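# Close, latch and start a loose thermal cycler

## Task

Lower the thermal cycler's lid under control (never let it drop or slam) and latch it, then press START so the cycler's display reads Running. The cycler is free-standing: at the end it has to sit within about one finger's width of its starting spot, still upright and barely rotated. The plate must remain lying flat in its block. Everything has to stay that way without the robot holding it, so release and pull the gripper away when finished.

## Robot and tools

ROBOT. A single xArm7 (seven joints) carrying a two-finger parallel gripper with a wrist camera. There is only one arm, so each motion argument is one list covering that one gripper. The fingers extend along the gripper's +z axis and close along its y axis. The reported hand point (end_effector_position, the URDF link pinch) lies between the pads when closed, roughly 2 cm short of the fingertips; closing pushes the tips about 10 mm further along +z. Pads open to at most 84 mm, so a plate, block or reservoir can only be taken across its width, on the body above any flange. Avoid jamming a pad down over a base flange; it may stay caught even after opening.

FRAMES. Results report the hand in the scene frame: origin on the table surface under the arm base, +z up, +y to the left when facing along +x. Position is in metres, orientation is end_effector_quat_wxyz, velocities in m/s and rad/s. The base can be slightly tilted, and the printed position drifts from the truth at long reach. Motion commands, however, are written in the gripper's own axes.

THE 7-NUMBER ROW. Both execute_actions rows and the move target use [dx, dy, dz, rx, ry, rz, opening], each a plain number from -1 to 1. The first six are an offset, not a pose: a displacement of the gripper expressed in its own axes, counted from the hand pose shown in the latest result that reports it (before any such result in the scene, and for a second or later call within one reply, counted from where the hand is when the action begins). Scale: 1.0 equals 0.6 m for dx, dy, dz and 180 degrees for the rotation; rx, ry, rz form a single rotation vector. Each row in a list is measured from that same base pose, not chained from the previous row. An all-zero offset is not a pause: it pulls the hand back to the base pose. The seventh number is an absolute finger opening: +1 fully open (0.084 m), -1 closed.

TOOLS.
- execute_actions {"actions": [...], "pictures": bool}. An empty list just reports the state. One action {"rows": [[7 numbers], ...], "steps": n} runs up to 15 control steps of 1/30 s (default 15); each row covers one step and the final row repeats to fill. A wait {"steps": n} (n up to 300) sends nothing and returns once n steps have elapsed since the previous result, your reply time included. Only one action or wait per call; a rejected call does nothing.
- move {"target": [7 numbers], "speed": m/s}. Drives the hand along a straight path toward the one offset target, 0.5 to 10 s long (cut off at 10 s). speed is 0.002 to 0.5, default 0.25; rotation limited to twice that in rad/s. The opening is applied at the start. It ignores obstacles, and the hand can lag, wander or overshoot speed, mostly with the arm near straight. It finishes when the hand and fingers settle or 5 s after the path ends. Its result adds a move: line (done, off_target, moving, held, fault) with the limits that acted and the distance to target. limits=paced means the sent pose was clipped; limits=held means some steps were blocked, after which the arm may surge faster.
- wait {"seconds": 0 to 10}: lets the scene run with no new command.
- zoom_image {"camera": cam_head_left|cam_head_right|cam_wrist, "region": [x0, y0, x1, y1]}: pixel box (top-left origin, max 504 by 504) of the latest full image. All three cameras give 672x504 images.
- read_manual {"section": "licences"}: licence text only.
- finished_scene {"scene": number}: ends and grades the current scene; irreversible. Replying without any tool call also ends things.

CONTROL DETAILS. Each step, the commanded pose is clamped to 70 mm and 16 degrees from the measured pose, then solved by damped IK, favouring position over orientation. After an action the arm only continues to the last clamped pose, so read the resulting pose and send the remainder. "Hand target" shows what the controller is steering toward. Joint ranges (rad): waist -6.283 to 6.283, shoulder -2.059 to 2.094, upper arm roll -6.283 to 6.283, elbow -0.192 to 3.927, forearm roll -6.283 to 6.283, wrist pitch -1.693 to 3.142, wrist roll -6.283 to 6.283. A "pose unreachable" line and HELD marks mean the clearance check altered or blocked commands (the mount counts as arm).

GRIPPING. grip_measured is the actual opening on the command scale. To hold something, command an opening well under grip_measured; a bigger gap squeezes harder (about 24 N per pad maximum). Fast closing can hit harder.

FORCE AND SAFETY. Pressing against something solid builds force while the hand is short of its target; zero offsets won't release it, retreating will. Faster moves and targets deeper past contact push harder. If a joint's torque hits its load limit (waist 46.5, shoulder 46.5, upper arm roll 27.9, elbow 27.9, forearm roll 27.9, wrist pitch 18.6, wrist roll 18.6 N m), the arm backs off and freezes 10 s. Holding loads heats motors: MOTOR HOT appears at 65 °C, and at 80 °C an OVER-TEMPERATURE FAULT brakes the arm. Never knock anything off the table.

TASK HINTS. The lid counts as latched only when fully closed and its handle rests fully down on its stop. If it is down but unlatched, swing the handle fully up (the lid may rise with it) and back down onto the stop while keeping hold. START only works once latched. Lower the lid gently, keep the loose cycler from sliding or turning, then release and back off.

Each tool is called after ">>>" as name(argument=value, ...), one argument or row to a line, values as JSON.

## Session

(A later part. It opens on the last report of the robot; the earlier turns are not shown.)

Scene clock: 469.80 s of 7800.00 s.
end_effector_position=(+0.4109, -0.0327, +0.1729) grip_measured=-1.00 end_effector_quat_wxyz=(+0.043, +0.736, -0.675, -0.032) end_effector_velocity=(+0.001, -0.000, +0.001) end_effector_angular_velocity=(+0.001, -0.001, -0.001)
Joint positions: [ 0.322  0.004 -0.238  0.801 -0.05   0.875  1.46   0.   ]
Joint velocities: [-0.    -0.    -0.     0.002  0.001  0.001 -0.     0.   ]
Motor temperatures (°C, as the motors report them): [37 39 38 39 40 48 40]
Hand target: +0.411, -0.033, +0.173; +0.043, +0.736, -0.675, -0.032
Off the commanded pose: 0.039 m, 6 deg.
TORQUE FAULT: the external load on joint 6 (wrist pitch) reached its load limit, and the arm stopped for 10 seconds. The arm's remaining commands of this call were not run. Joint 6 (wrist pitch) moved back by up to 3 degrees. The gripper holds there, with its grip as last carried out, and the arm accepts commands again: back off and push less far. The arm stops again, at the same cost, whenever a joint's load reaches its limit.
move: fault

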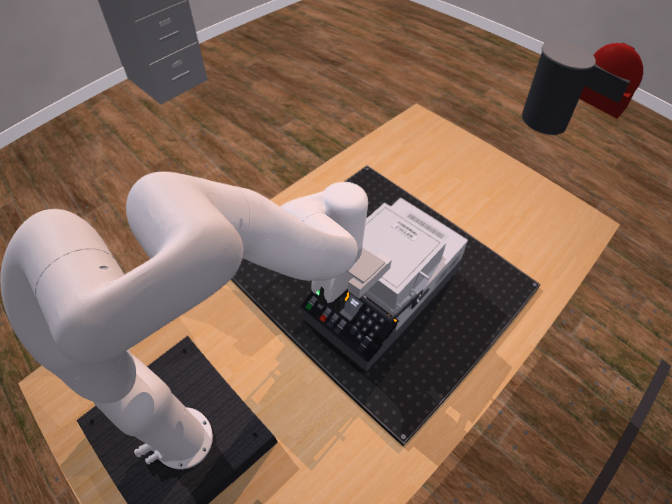

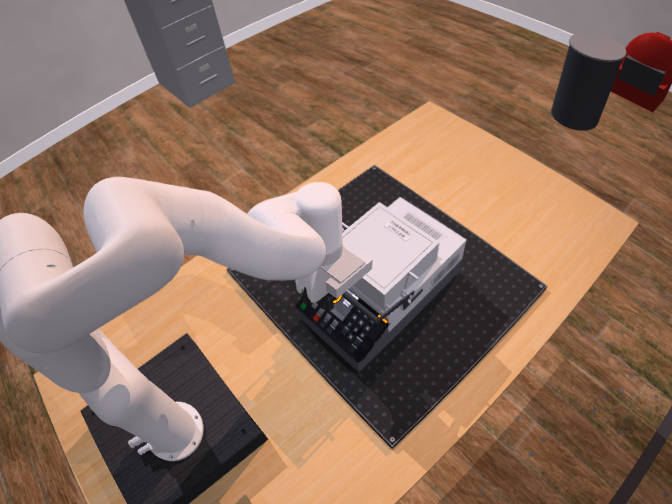

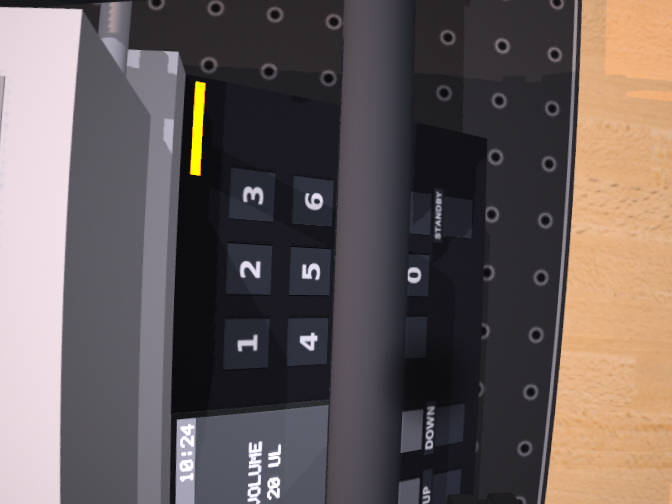

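>>> move(
  target=[0,0.03,-0.08,0.033,0,0,-1],
  speed=0.06,
)

>>> move(
  target=[-0.045,-0.175,-0.6,0,0,-0.472,-1],
)

Scene clock: 472.27 s of 7800.00 s.
end_effector_position=(+0.3981, -0.0331, +0.2224) grip_measured=-1.00 end_effector_quat_wxyz=(+0.005, +0.737, -0.675, +0.003) end_effector_velocity=(-0.000, +0.000, +0.002) end_effector_angular_velocity=(-0.000, -0.004, +0.001)
Joint positions: [ 0.316 -0.203 -0.234  0.721 -0.091  0.896  1.484  0.   ]
Joint velocities: [-0.001 -0.008  0.001 -0.002 -0.002  0.002  0.001  0.   ]
Motor temperatures (°C, as the motors report them): [37 39 38 39 40 48 40]
Hand target: +0.398, -0.033, +0.223; +0.005, +0.737, -0.675, +0.003
Off the commanded pose: 0.000 m, 0 deg.
move: done

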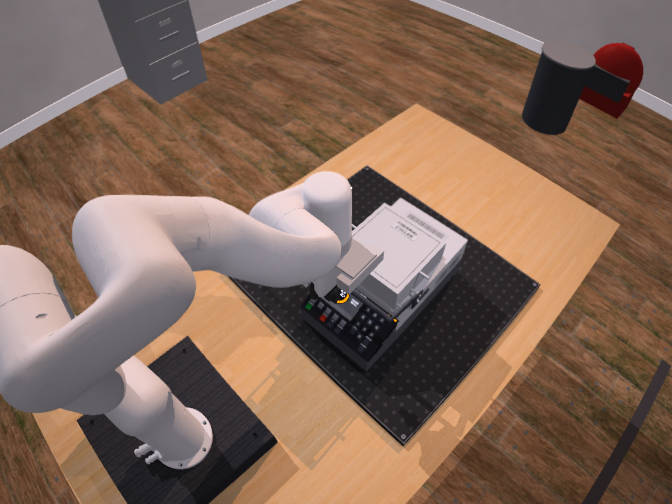

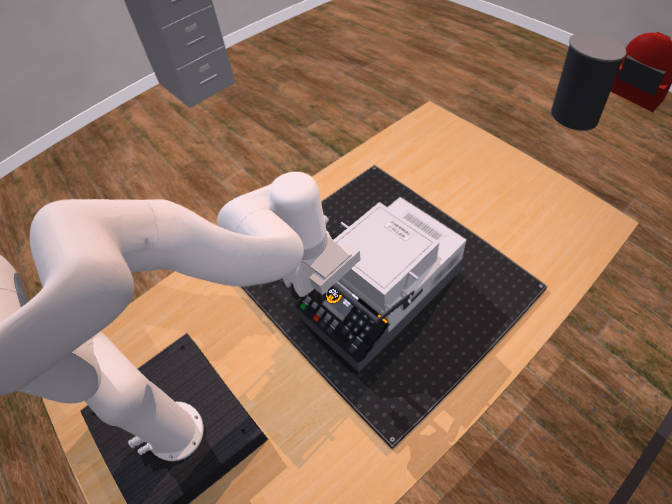

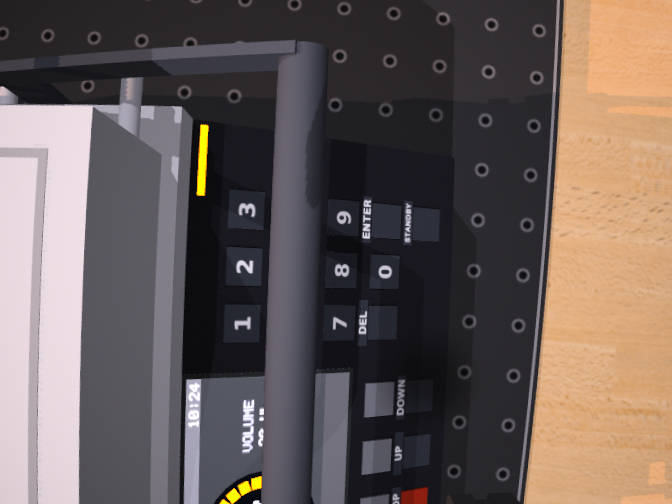

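Scene clock: 475.77 s of 7800.00 s.
end_effector_position=(+0.5011, +0.0079, +0.5799) grip_measured=-1.00 end_effector_quat_wxyz=(+0.005, +1.000, +0.002, +0.009) end_effector_velocity=(+0.001, -0.000, +0.005) end_effector_angular_velocity=(+0.004, +0.007, +0.001)
Joint positions: [ 0.294  0.456 -0.271  2.667  0.118  2.176 -0.025  0.   ]
Joint velocities: [-0.126  0.254  0.032  0.484  0.084  0.233  0.004  0.   ]
Motor temperatures (°C, as the motors report them): [37 39 38 39 40 48 40]
Hand target: +0.501, +0.008, +0.580; +0.005, +1.000, +0.002, +0.009
Off the commanded pose: 0.002 m, 1 deg.
elbow stopped short: the move would have taken joint 4 (elbow) straighter than the controller allows; a more bent joint 4 avoids this.
move: done

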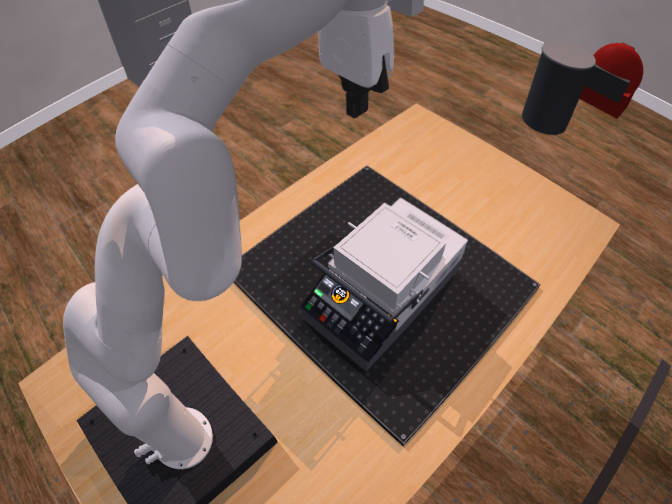

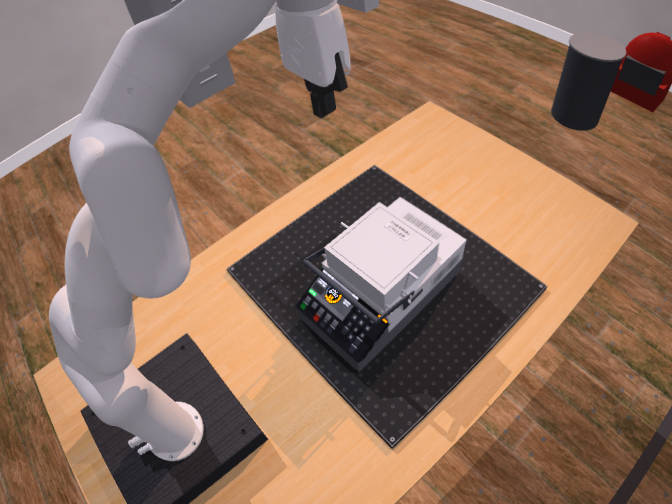

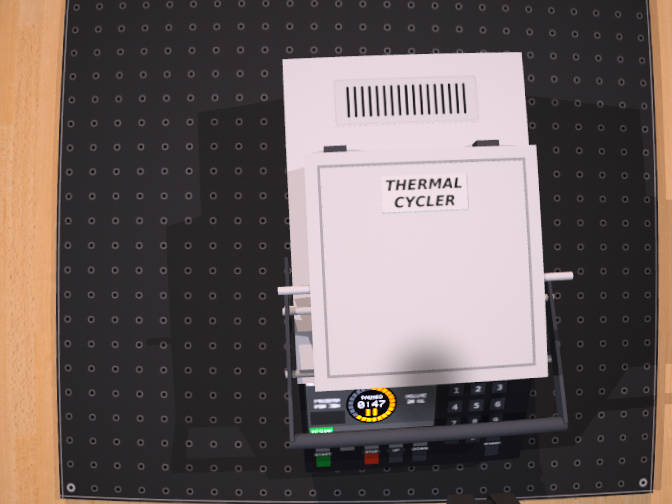

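>>> move(
  target=[-0.225,-0.062,0.63,0,0,0.49,-1],
)

>>> move(
  target=[0,0,0.1,0.075,0,0,-1],
  speed=0.1,
)

Scene clock: 481.90 s of 7800.00 s.
end_effector_position=(+0.3725, +0.0398, +0.2003) grip_measured=-1.00 end_effector_quat_wxyz=(-0.002, +0.718, -0.696, +0.010) end_effector_velocity=(-0.002, +0.000, -0.004) end_effector_angular_velocity=(-0.002, +0.002, -0.010)
Joint positions: [ 0.416 -0.251 -0.146  0.592 -0.094  0.803  1.735  0.   ]
Joint velocities: [-0.001  0.002  0.002 -0.009 -0.002 -0.008  0.013  0.   ]
Motor temperatures (°C, as the motors report them): [37 39 38 39 40 48 40]
Hand target: +0.372, +0.040, +0.200; -0.002, +0.718, -0.696, +0.010
Off the commanded pose: 0.001 m, 0 deg.
move: done

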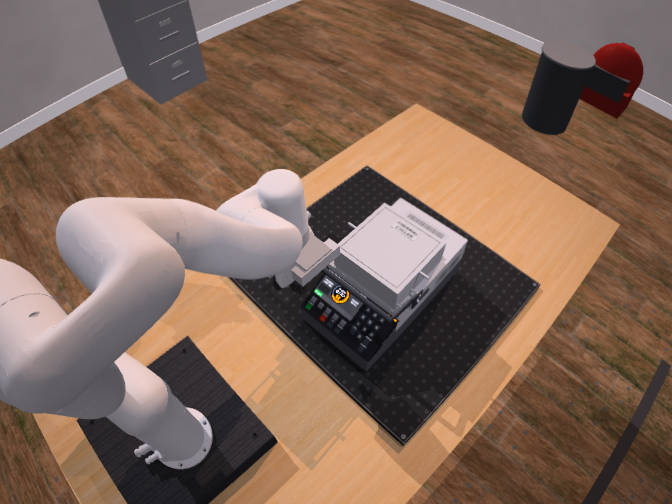

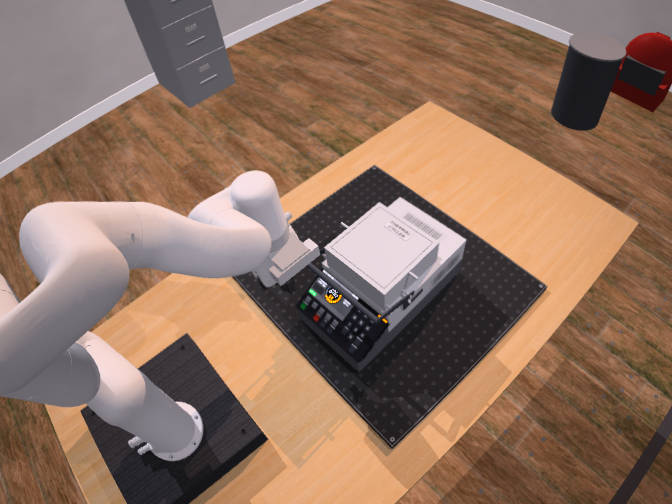

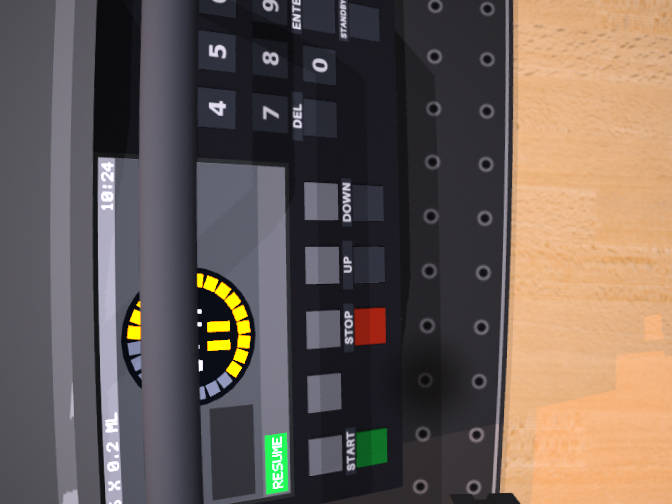

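Scene clock: 483.47 s of 7800.00 s.
end_effector_position=(+0.3737, +0.0386, +0.1407) grip_measured=-1.00 end_effector_quat_wxyz=(-0.086, +0.713, -0.690, +0.092) end_effector_velocity=(+0.000, -0.000, -0.001) end_effector_angular_velocity=(-0.003, -0.007, -0.001)
Joint positions: [ 0.349 -0.196 -0.12   0.332 -0.258  0.259  1.862  0.   ]
Joint velocities: [-0.011  0.005  0.009 -0.004 -0.019 -0.016  0.017  0.   ]
Motor temperatures (°C, as the motors report them): [37 39 38 39 40 48 40]
Hand target: +0.374, +0.039, +0.140; -0.086, +0.713, -0.690, +0.092
Off the commanded pose: 0.001 m, 0 deg.
move: done

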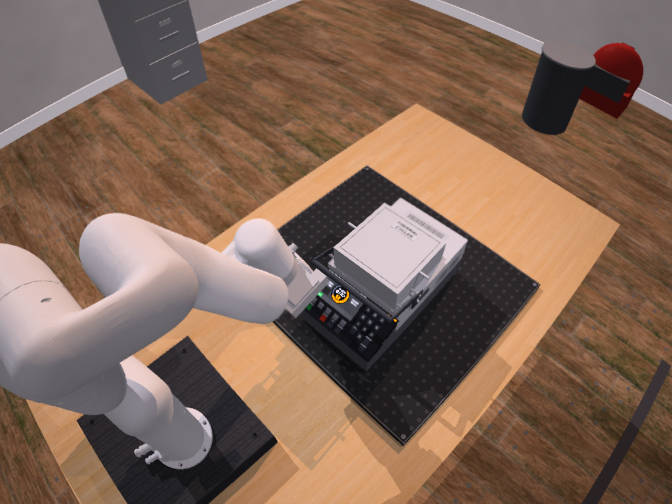

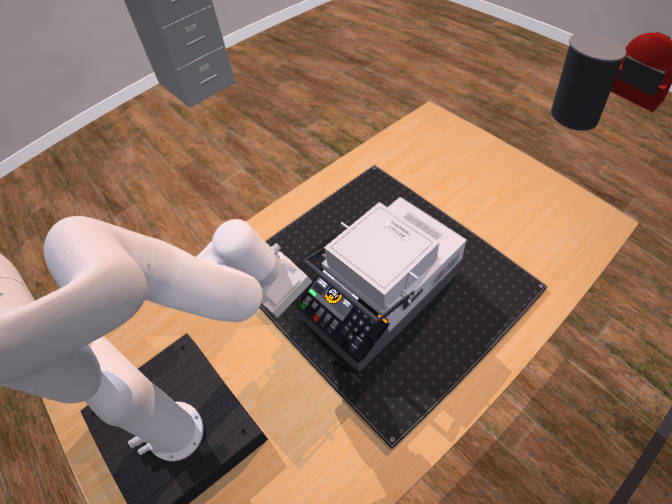

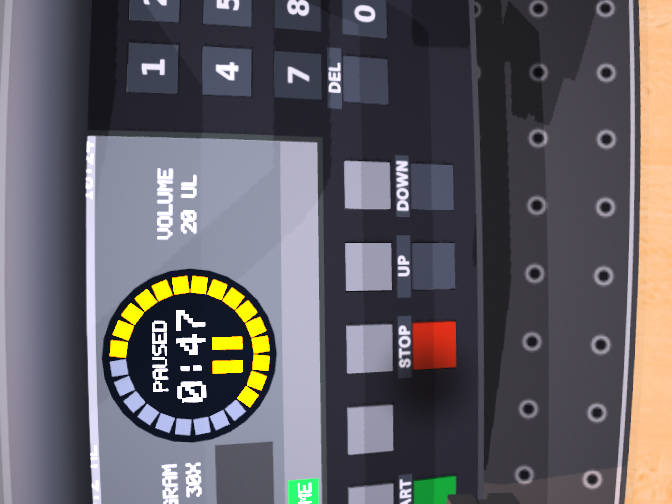

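>>> move(
  target=[-0.01,0.002,0.062,0,0,0,-1],
  speed=0.03,
)

>>> move(
  target=[0,0,0.016,0,0,0,-1],
  speed=0.01,
)

Scene clock: 485.93 s of 7800.00 s.
end_effector_position=(+0.3816, +0.0443, +0.1044) grip_measured=-1.00 end_effector_quat_wxyz=(-0.086, +0.713, -0.690, +0.092) end_effector_velocity=(+0.000, -0.000, -0.002) end_effector_angular_velocity=(-0.002, -0.001, -0.001)
Joint positions: [ 0.313 -0.023 -0.099  0.36  -0.364  0.114  1.965  0.   ]
Joint velocities: [-0.004  0.008 -0.     0.003 -0.024 -0.005  0.021  0.   ]
Motor temperatures (°C, as the motors report them): [37 39 38 38 40 47 40]
Hand target: +0.382, +0.044, +0.104; -0.086, +0.713, -0.690, +0.092
Off the commanded pose: 0.000 m, 0 deg.
move: done

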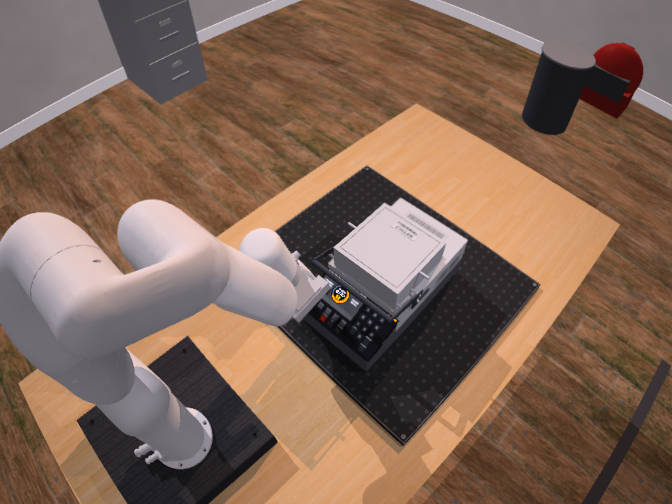

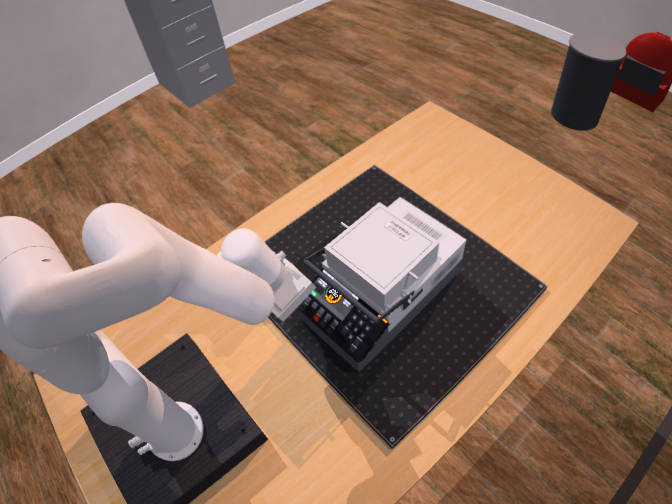

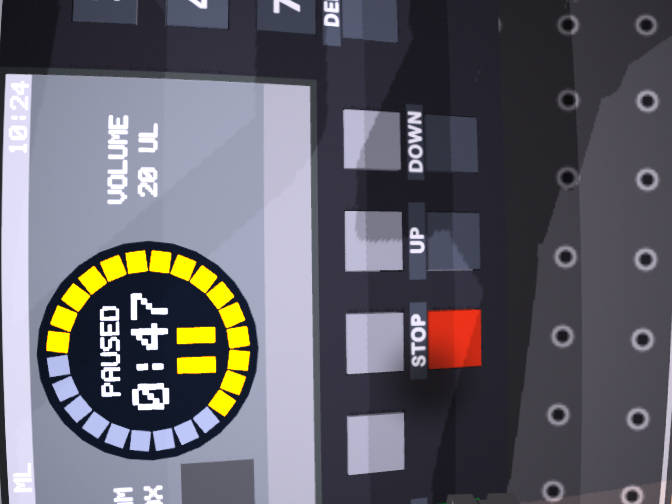

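Scene clock: 487.10 s of 7800.00 s.
end_effector_position=(+0.3845, +0.0448, +0.0988) grip_measured=-1.00 end_effector_quat_wxyz=(-0.089, +0.713, -0.689, +0.094) end_effector_velocity=(+0.002, -0.000, +0.001) end_effector_angular_velocity=(-0.000, -0.006, -0.002)
Joint positions: [ 0.306  0.008 -0.103  0.368 -0.415  0.082  2.005  0.   ]
Joint velocities: [-0.002  0.001 -0.002  0.004 -0.015 -0.003  0.013  0.   ]
Motor temperatures (°C, as the motors report them): [37 39 38 38 40 47 40]
Hand target: +0.384, +0.044, +0.095; -0.086, +0.713, -0.690, +0.092
Off the commanded pose: 0.004 m, 0 deg.
move: off_target

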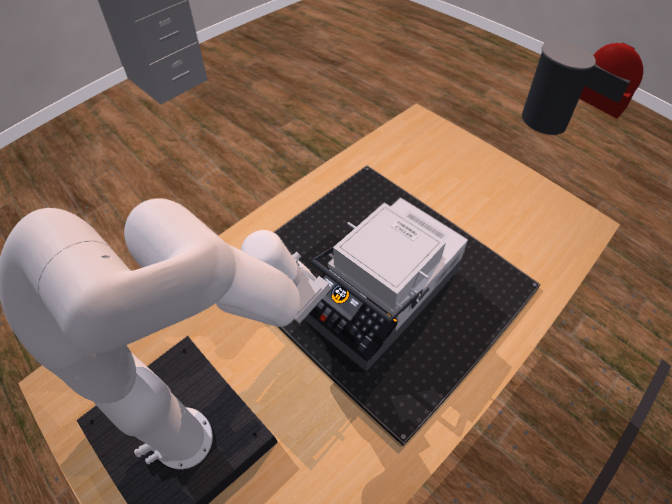

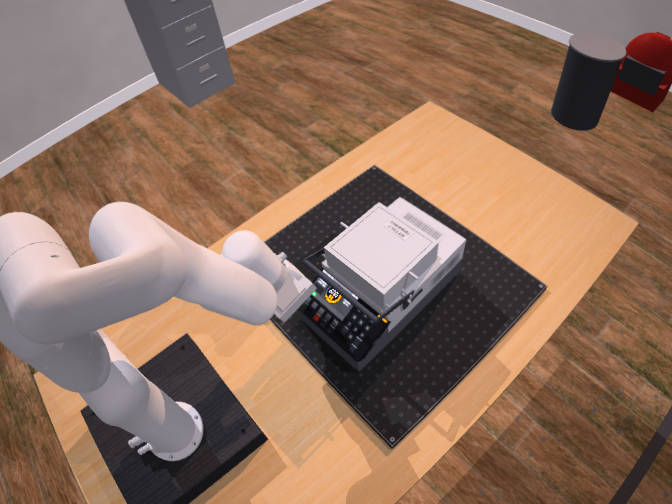

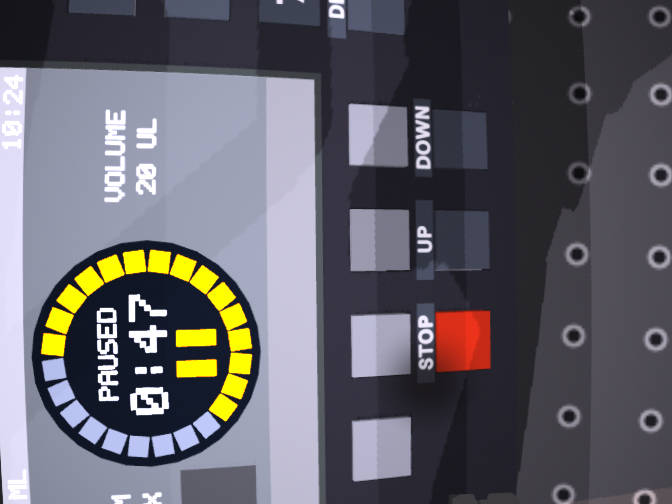

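>>> move(
  target=[0,0.024,-0.008,0,0,0,-1],
  speed=0.02,
)

>>> move(
  target=[0,0,0.024,0,0,0,-1],
  speed=0.01,
)

Scene clock: 489.00 s of 7800.00 s.
end_effector_position=(+0.3695, +0.0443, +0.0996) grip_measured=-1.00 end_effector_quat_wxyz=(-0.089, +0.713, -0.689, +0.094) end_effector_velocity=(-0.001, +0.001, +0.001) end_effector_angular_velocity=(+0.000, -0.004, +0.002)
Joint positions: [ 0.3   -0.033 -0.107  0.321 -0.463  0.078  2.043  0.   ]
Joint velocities: [-0.002 -0.008  0.002 -0.004 -0.01  -0.001  0.008  0.   ]
Motor temperatures (°C, as the motors report them): [37 39 38 38 40 47 40]
Hand target: +0.369, +0.044, +0.100; -0.089, +0.713, -0.689, +0.094
Off the commanded pose: 0.000 m, 0 deg.
move: done

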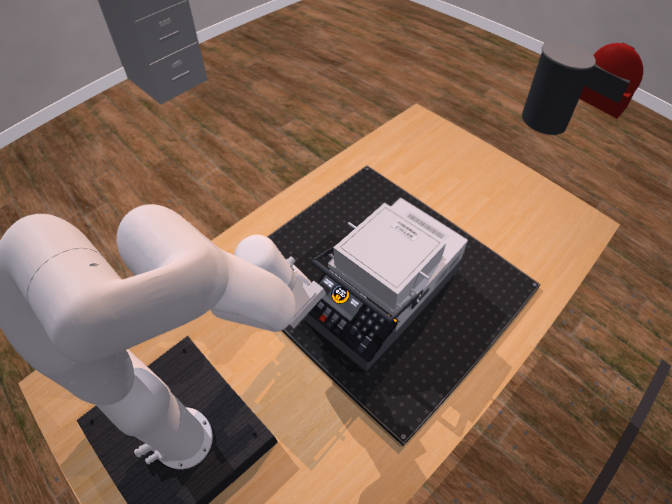

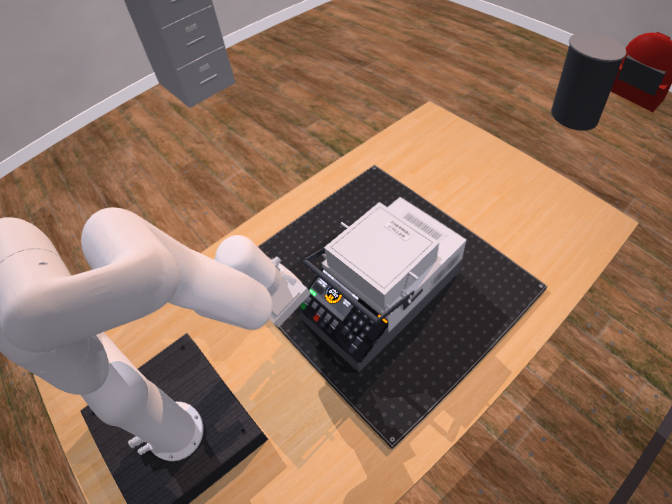

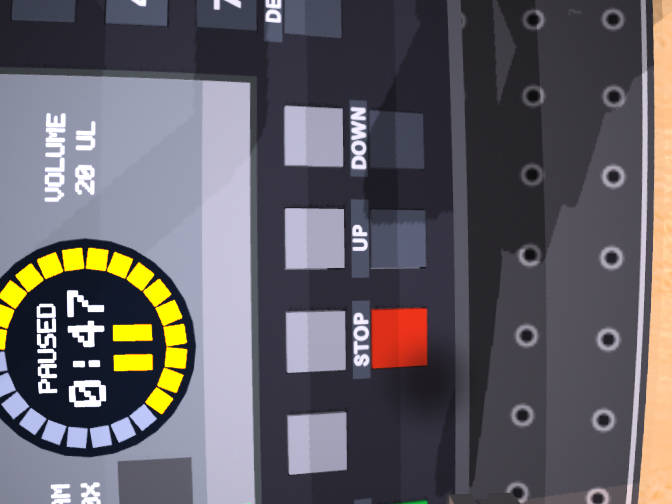

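Scene clock: 490.67 s of 7800.00 s.
end_effector_position=(+0.3734, +0.0449, +0.0914) grip_measured=-1.00 end_effector_quat_wxyz=(-0.094, +0.712, -0.689, +0.097) end_effector_velocity=(-0.001, -0.001, -0.000) end_effector_angular_velocity=(+0.002, -0.005, -0.006)
Joint positions: [ 0.282  0.018 -0.121  0.34  -0.603  0.03   2.154  0.   ]
Joint velocities: [-0.001  0.001 -0.01  -0.001 -0.042 -0.009  0.037 -0.   ]
Motor temperatures (°C, as the motors report them): [37 39 38 38 40 47 40]
Hand target: +0.373, +0.044, +0.086; -0.089, +0.713, -0.689, +0.094
Off the commanded pose: 0.006 m, 1 deg.
move: off_target

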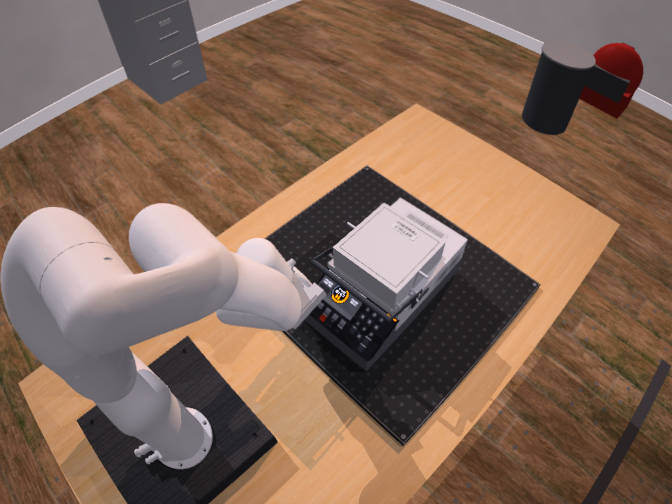

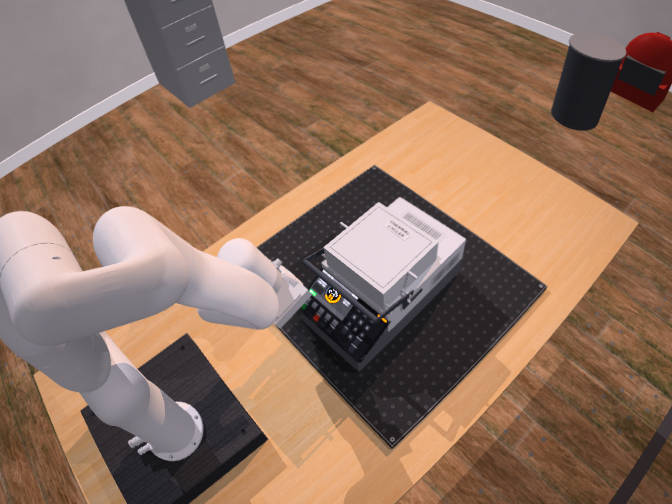

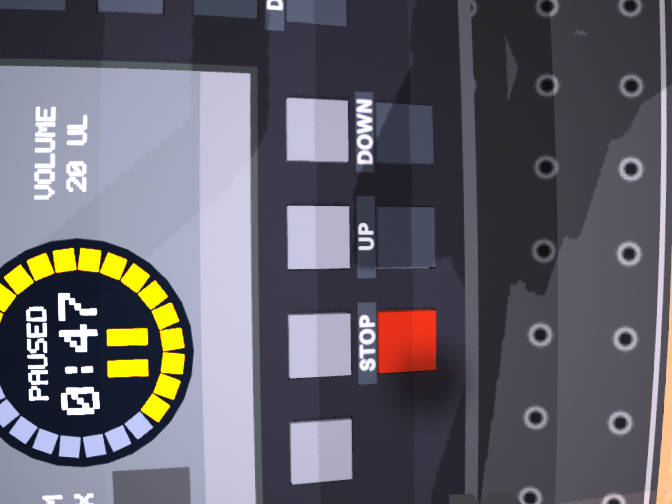

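>>> move(
  target=[0,-0.01,-0.012,0,0,0,-1],
  speed=0.02,
)

>>> move(
  target=[0,0,0.028,0,0,0,-1],
  speed=0.01,
)

Scene clock: 497.60 s of 7800.00 s.
end_effector_position=(+0.3776, +0.0451, +0.1001) grip_measured=-1.00 end_effector_quat_wxyz=(-0.095, +0.712, -0.689, +0.098) end_effector_velocity=(-0.003, +0.001, -0.001) end_effector_angular_velocity=(-0.001, +0.004, +0.004)
Joint positions: [ 0.297 -0.013 -0.108  0.34  -0.478  0.062  2.055  0.   ]
Joint velocities: [ 0.002 -0.005  0.001 -0.006  0.009  0.003 -0.009  0.   ]
Motor temperatures (°C, as the motors report them): [37 39 38 40 40 47 40]
Hand target: +0.377, +0.045, +0.100; -0.094, +0.712, -0.689, +0.098
Off the commanded pose: 0.000 m, 0 deg.
After step 90, 2.90 s passed at rest.
move: done

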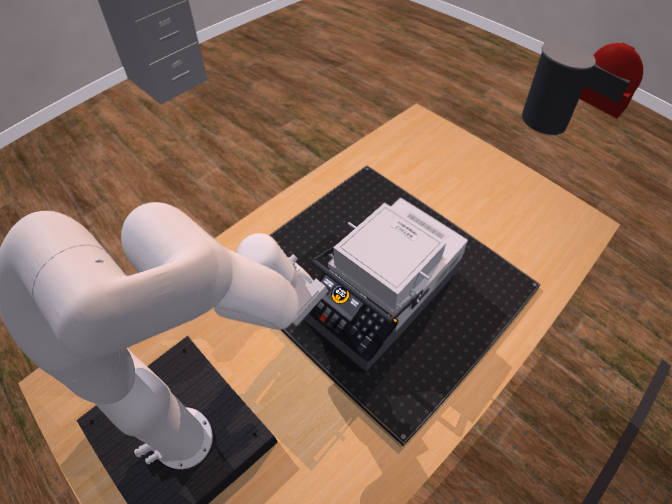

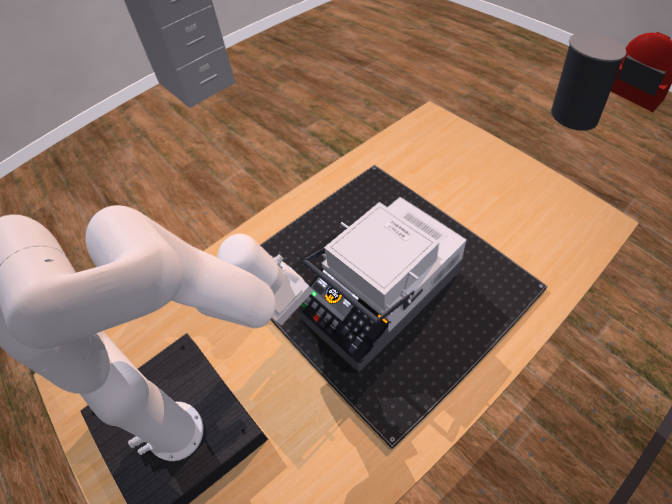

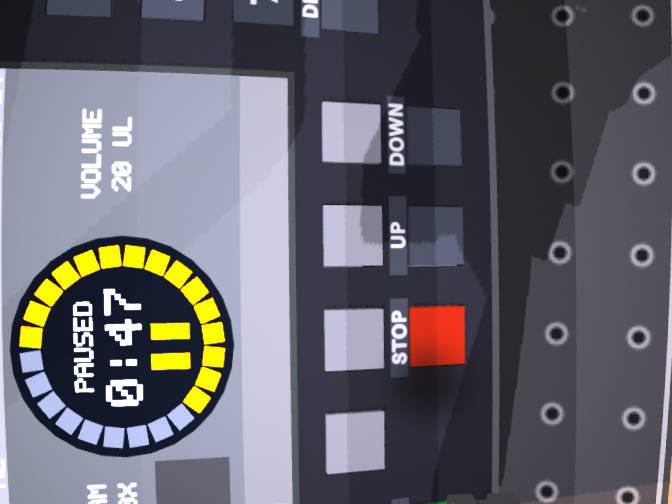

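Scene clock: 509.20 s of 7800.00 s.
end_effector_position=(+0.3929, +0.0474, +0.1144) grip_measured=-1.00 end_effector_quat_wxyz=(-0.123, +0.708, -0.686, +0.118) end_effector_velocity=(+0.000, +0.000, -0.000) end_effector_angular_velocity=(-0.000, +0.000, +0.001)
Joint positions: [ 0.287 -0.026 -0.13   0.355 -0.619  0.017  2.168  0.   ]
Joint velocities: [ 0.  0.  0.  0. -0.  0.  0.  0.]
Motor temperatures (°C, as the motors report them): [37 39 38 39 40 47 40]
Hand target: +0.393, +0.047, +0.114; -0.123, +0.708, -0.686, +0.118
Off the commanded pose: 0.033 m, 4 deg.
TORQUE FAULT: the external load on joint 2 (shoulder) reached its load limit, and the arm stopped for 10 seconds. The arm's remaining commands of this call were not run. Joint 2 (shoulder) moved back by up to 3 degrees. The gripper holds there, with its grip as last carried out, and the arm accepts commands again: back off and push less far. The arm stops again, at the same cost, whenever a joint's load reaches its limit.
move: fault

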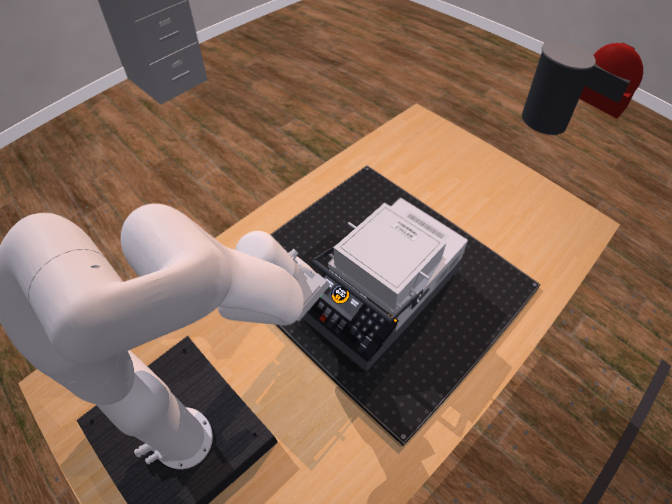

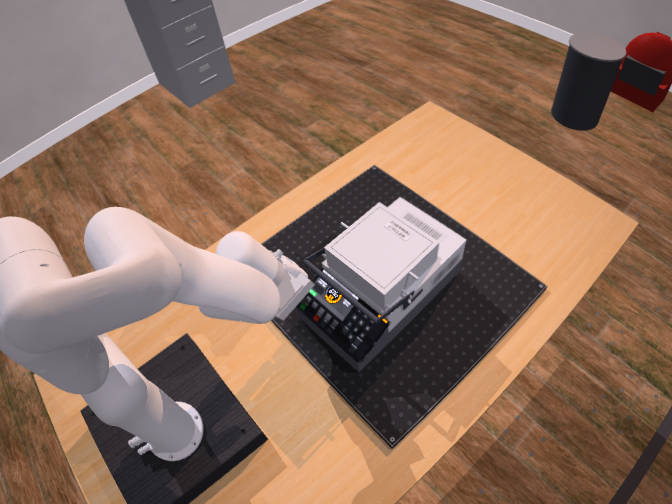

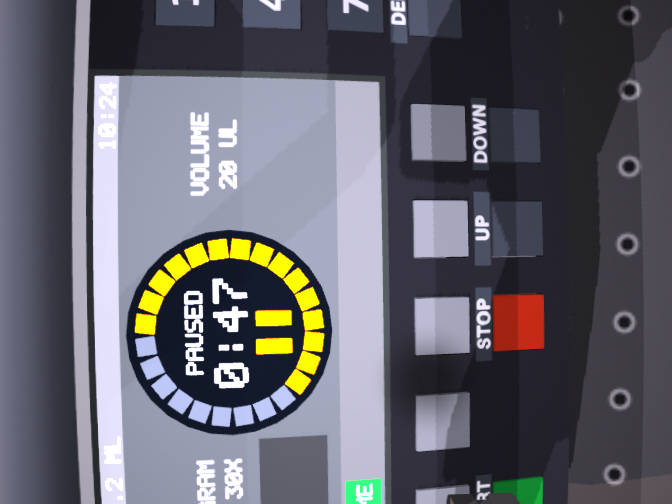

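>>> move(
  target=[0.008,0.056,-0.002,0,0,0,-1],
  speed=0.03,
)

>>> zoom_image(
  camera="cam_head_right",
  region=[250,260,350,340],
)

Scene clock: 513.47 s of 7800.00 s.
end_effector_position=(+0.3613, +0.0416, +0.1046) grip_measured=-1.00 end_effector_quat_wxyz=(-0.122, +0.708, -0.686, +0.116) end_effector_velocity=(-0.001, -0.000, -0.000) end_effector_angular_velocity=(-0.005, -0.012, -0.002)
Joint positions: [ 0.168 -0.054 -0.099  0.293 -0.948 -0.027  2.414  0.   ]
Joint velocities: [-0.07   0.009  0.041  0.021 -0.195 -0.007  0.17   0.   ]
Motor temperatures (°C, as the motors report them): [37 39 38 38 40 47 40]
Hand target: +0.361, +0.042, +0.104; -0.122, +0.708, -0.686, +0.116
Off the commanded pose: 0.000 m, 0 deg.
move: done

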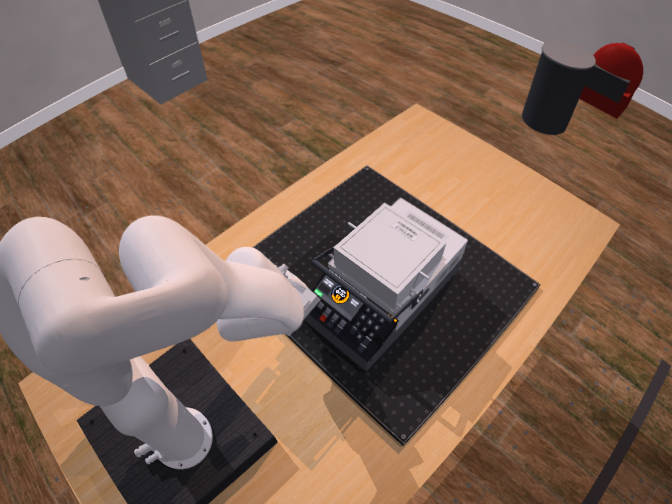

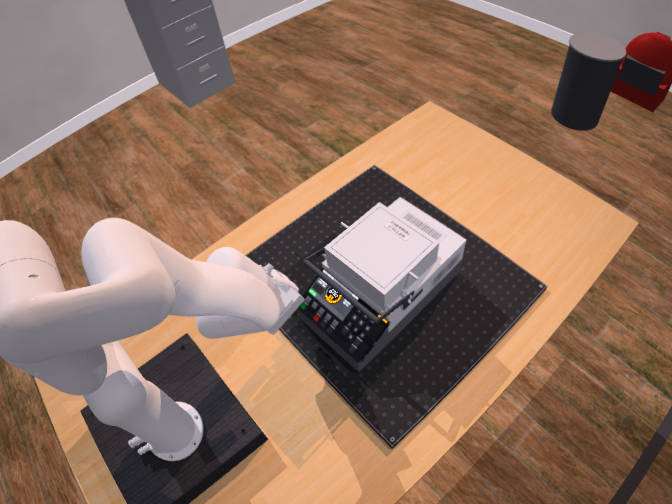

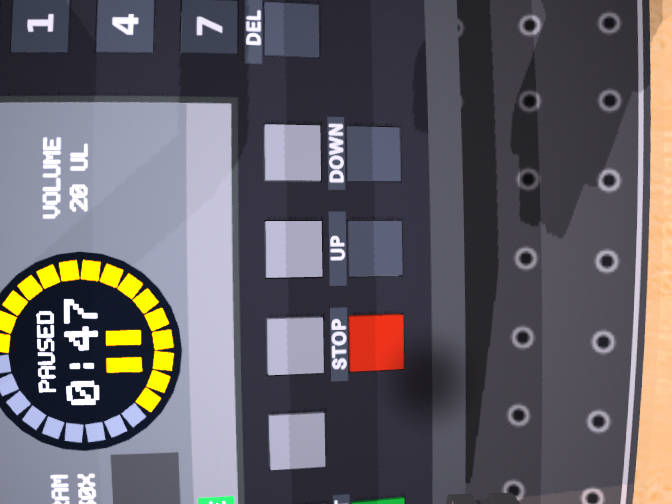

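Region (250, 260, 350, 340) of cam_head_right's 672x504 image, scaled by 5.040, with more detail than that image has; it fills the top 403 rows of this view, and the rest is white.

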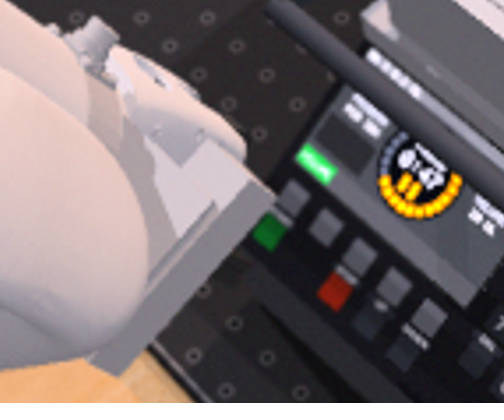

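>>> move(
  target=[0,-0.027,-0.02,-0.09,0,0,-1],
  speed=0.08,
)

>>> move(
  target=[0,0,0.02,0,0,0,-1],
  speed=0.015,
)

Scene clock: 518.17 s of 7800.00 s.
end_effector_position=(+0.3724, +0.0420, +0.1211) grip_measured=-1.00 end_effector_quat_wxyz=(-0.022, +0.718, -0.695, +0.018) end_effector_velocity=(-0.000, -0.000, -0.000) end_effector_angular_velocity=(+0.000, +0.010, -0.001)
Joint positions: [ 0.517 -0.066 -0.26   0.482 -0.077  0.467  1.72   0.   ]
Joint velocities: [ 0.001  0.004 -0.002  0.008  0.007  0.013 -0.007  0.   ]
Motor temperatures (°C, as the motors report them): [37 39 38 38 40 47 40]
Hand target: +0.373, +0.042, +0.121; -0.022, +0.718, -0.695, +0.018
Off the commanded pose: 0.000 m, 0 deg.
move: done

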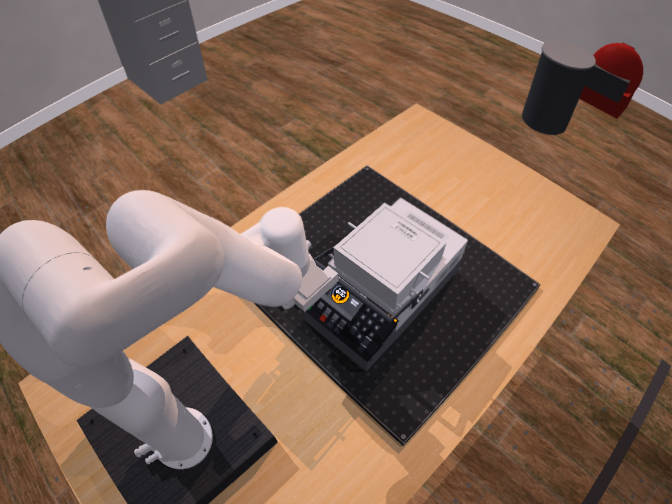

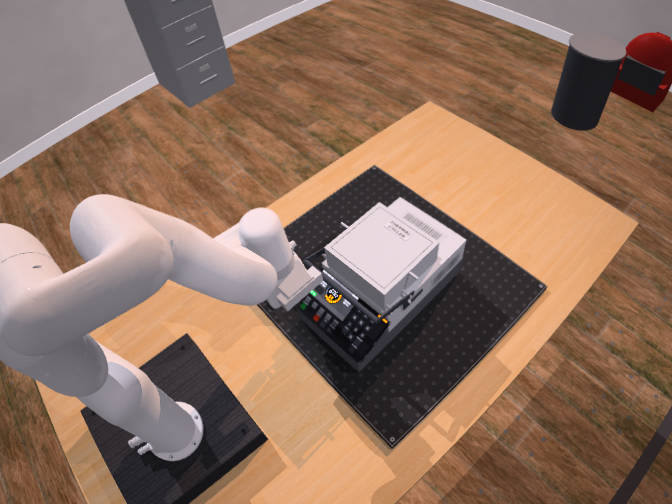

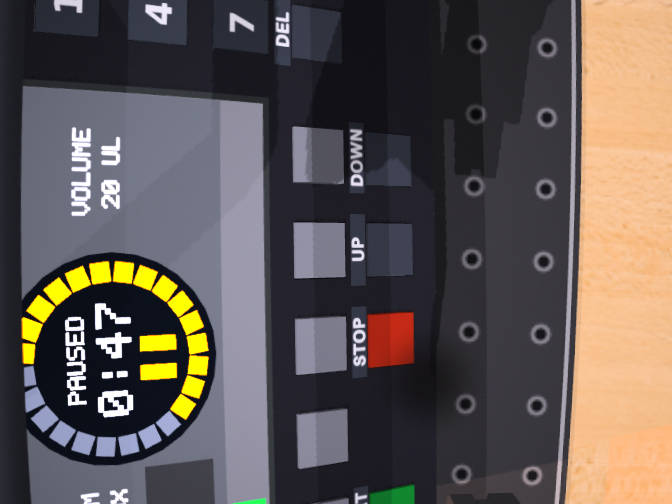

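Scene clock: 519.20 s of 7800.00 s.
end_effector_position=(+0.3731, +0.0421, +0.1092) grip_measured=-1.00 end_effector_quat_wxyz=(-0.022, +0.718, -0.695, +0.018) end_effector_velocity=(+0.002, +0.000, -0.000) end_effector_angular_velocity=(+0.001, -0.004, -0.000)
Joint positions: [ 0.519 -0.024 -0.261  0.479 -0.059  0.423  1.706  0.   ]
Joint velocities: [ 0.     0.005 -0.     0.002  0.003 -0.008 -0.002  0.   ]
Motor temperatures (°C, as the motors report them): [37 39 38 38 40 47 40]
Hand target: +0.373, +0.042, +0.109; -0.022, +0.718, -0.695, +0.018
Off the commanded pose: 0.000 m, 0 deg.
move: done

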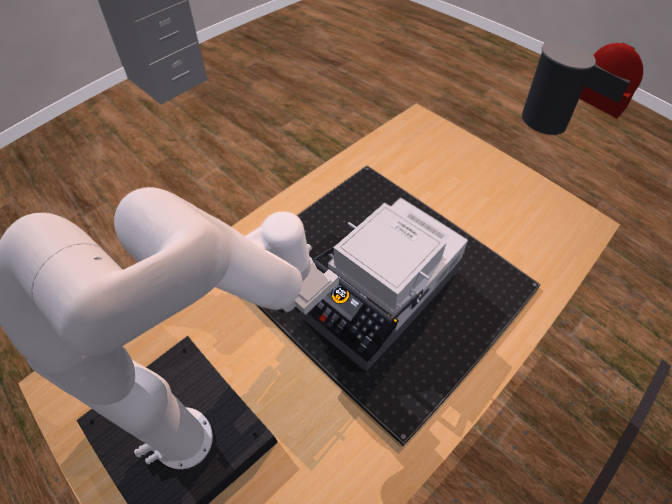

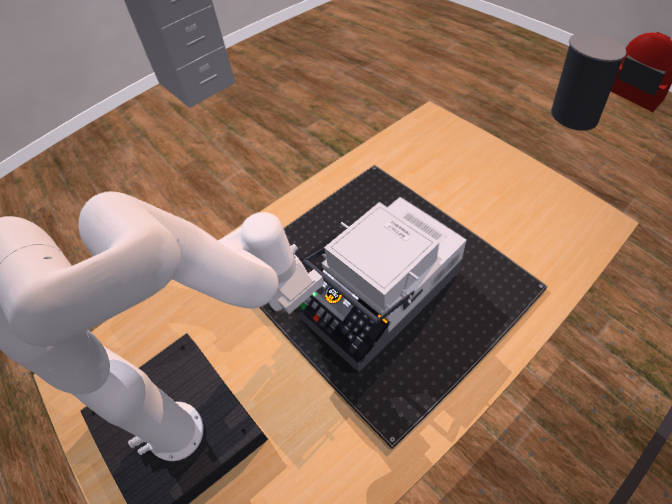

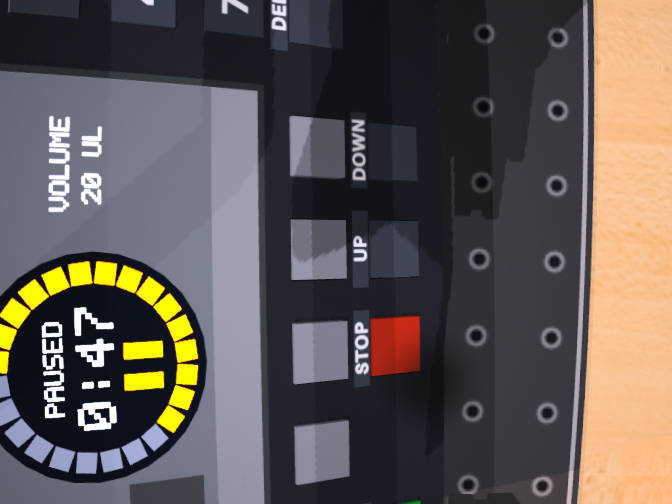

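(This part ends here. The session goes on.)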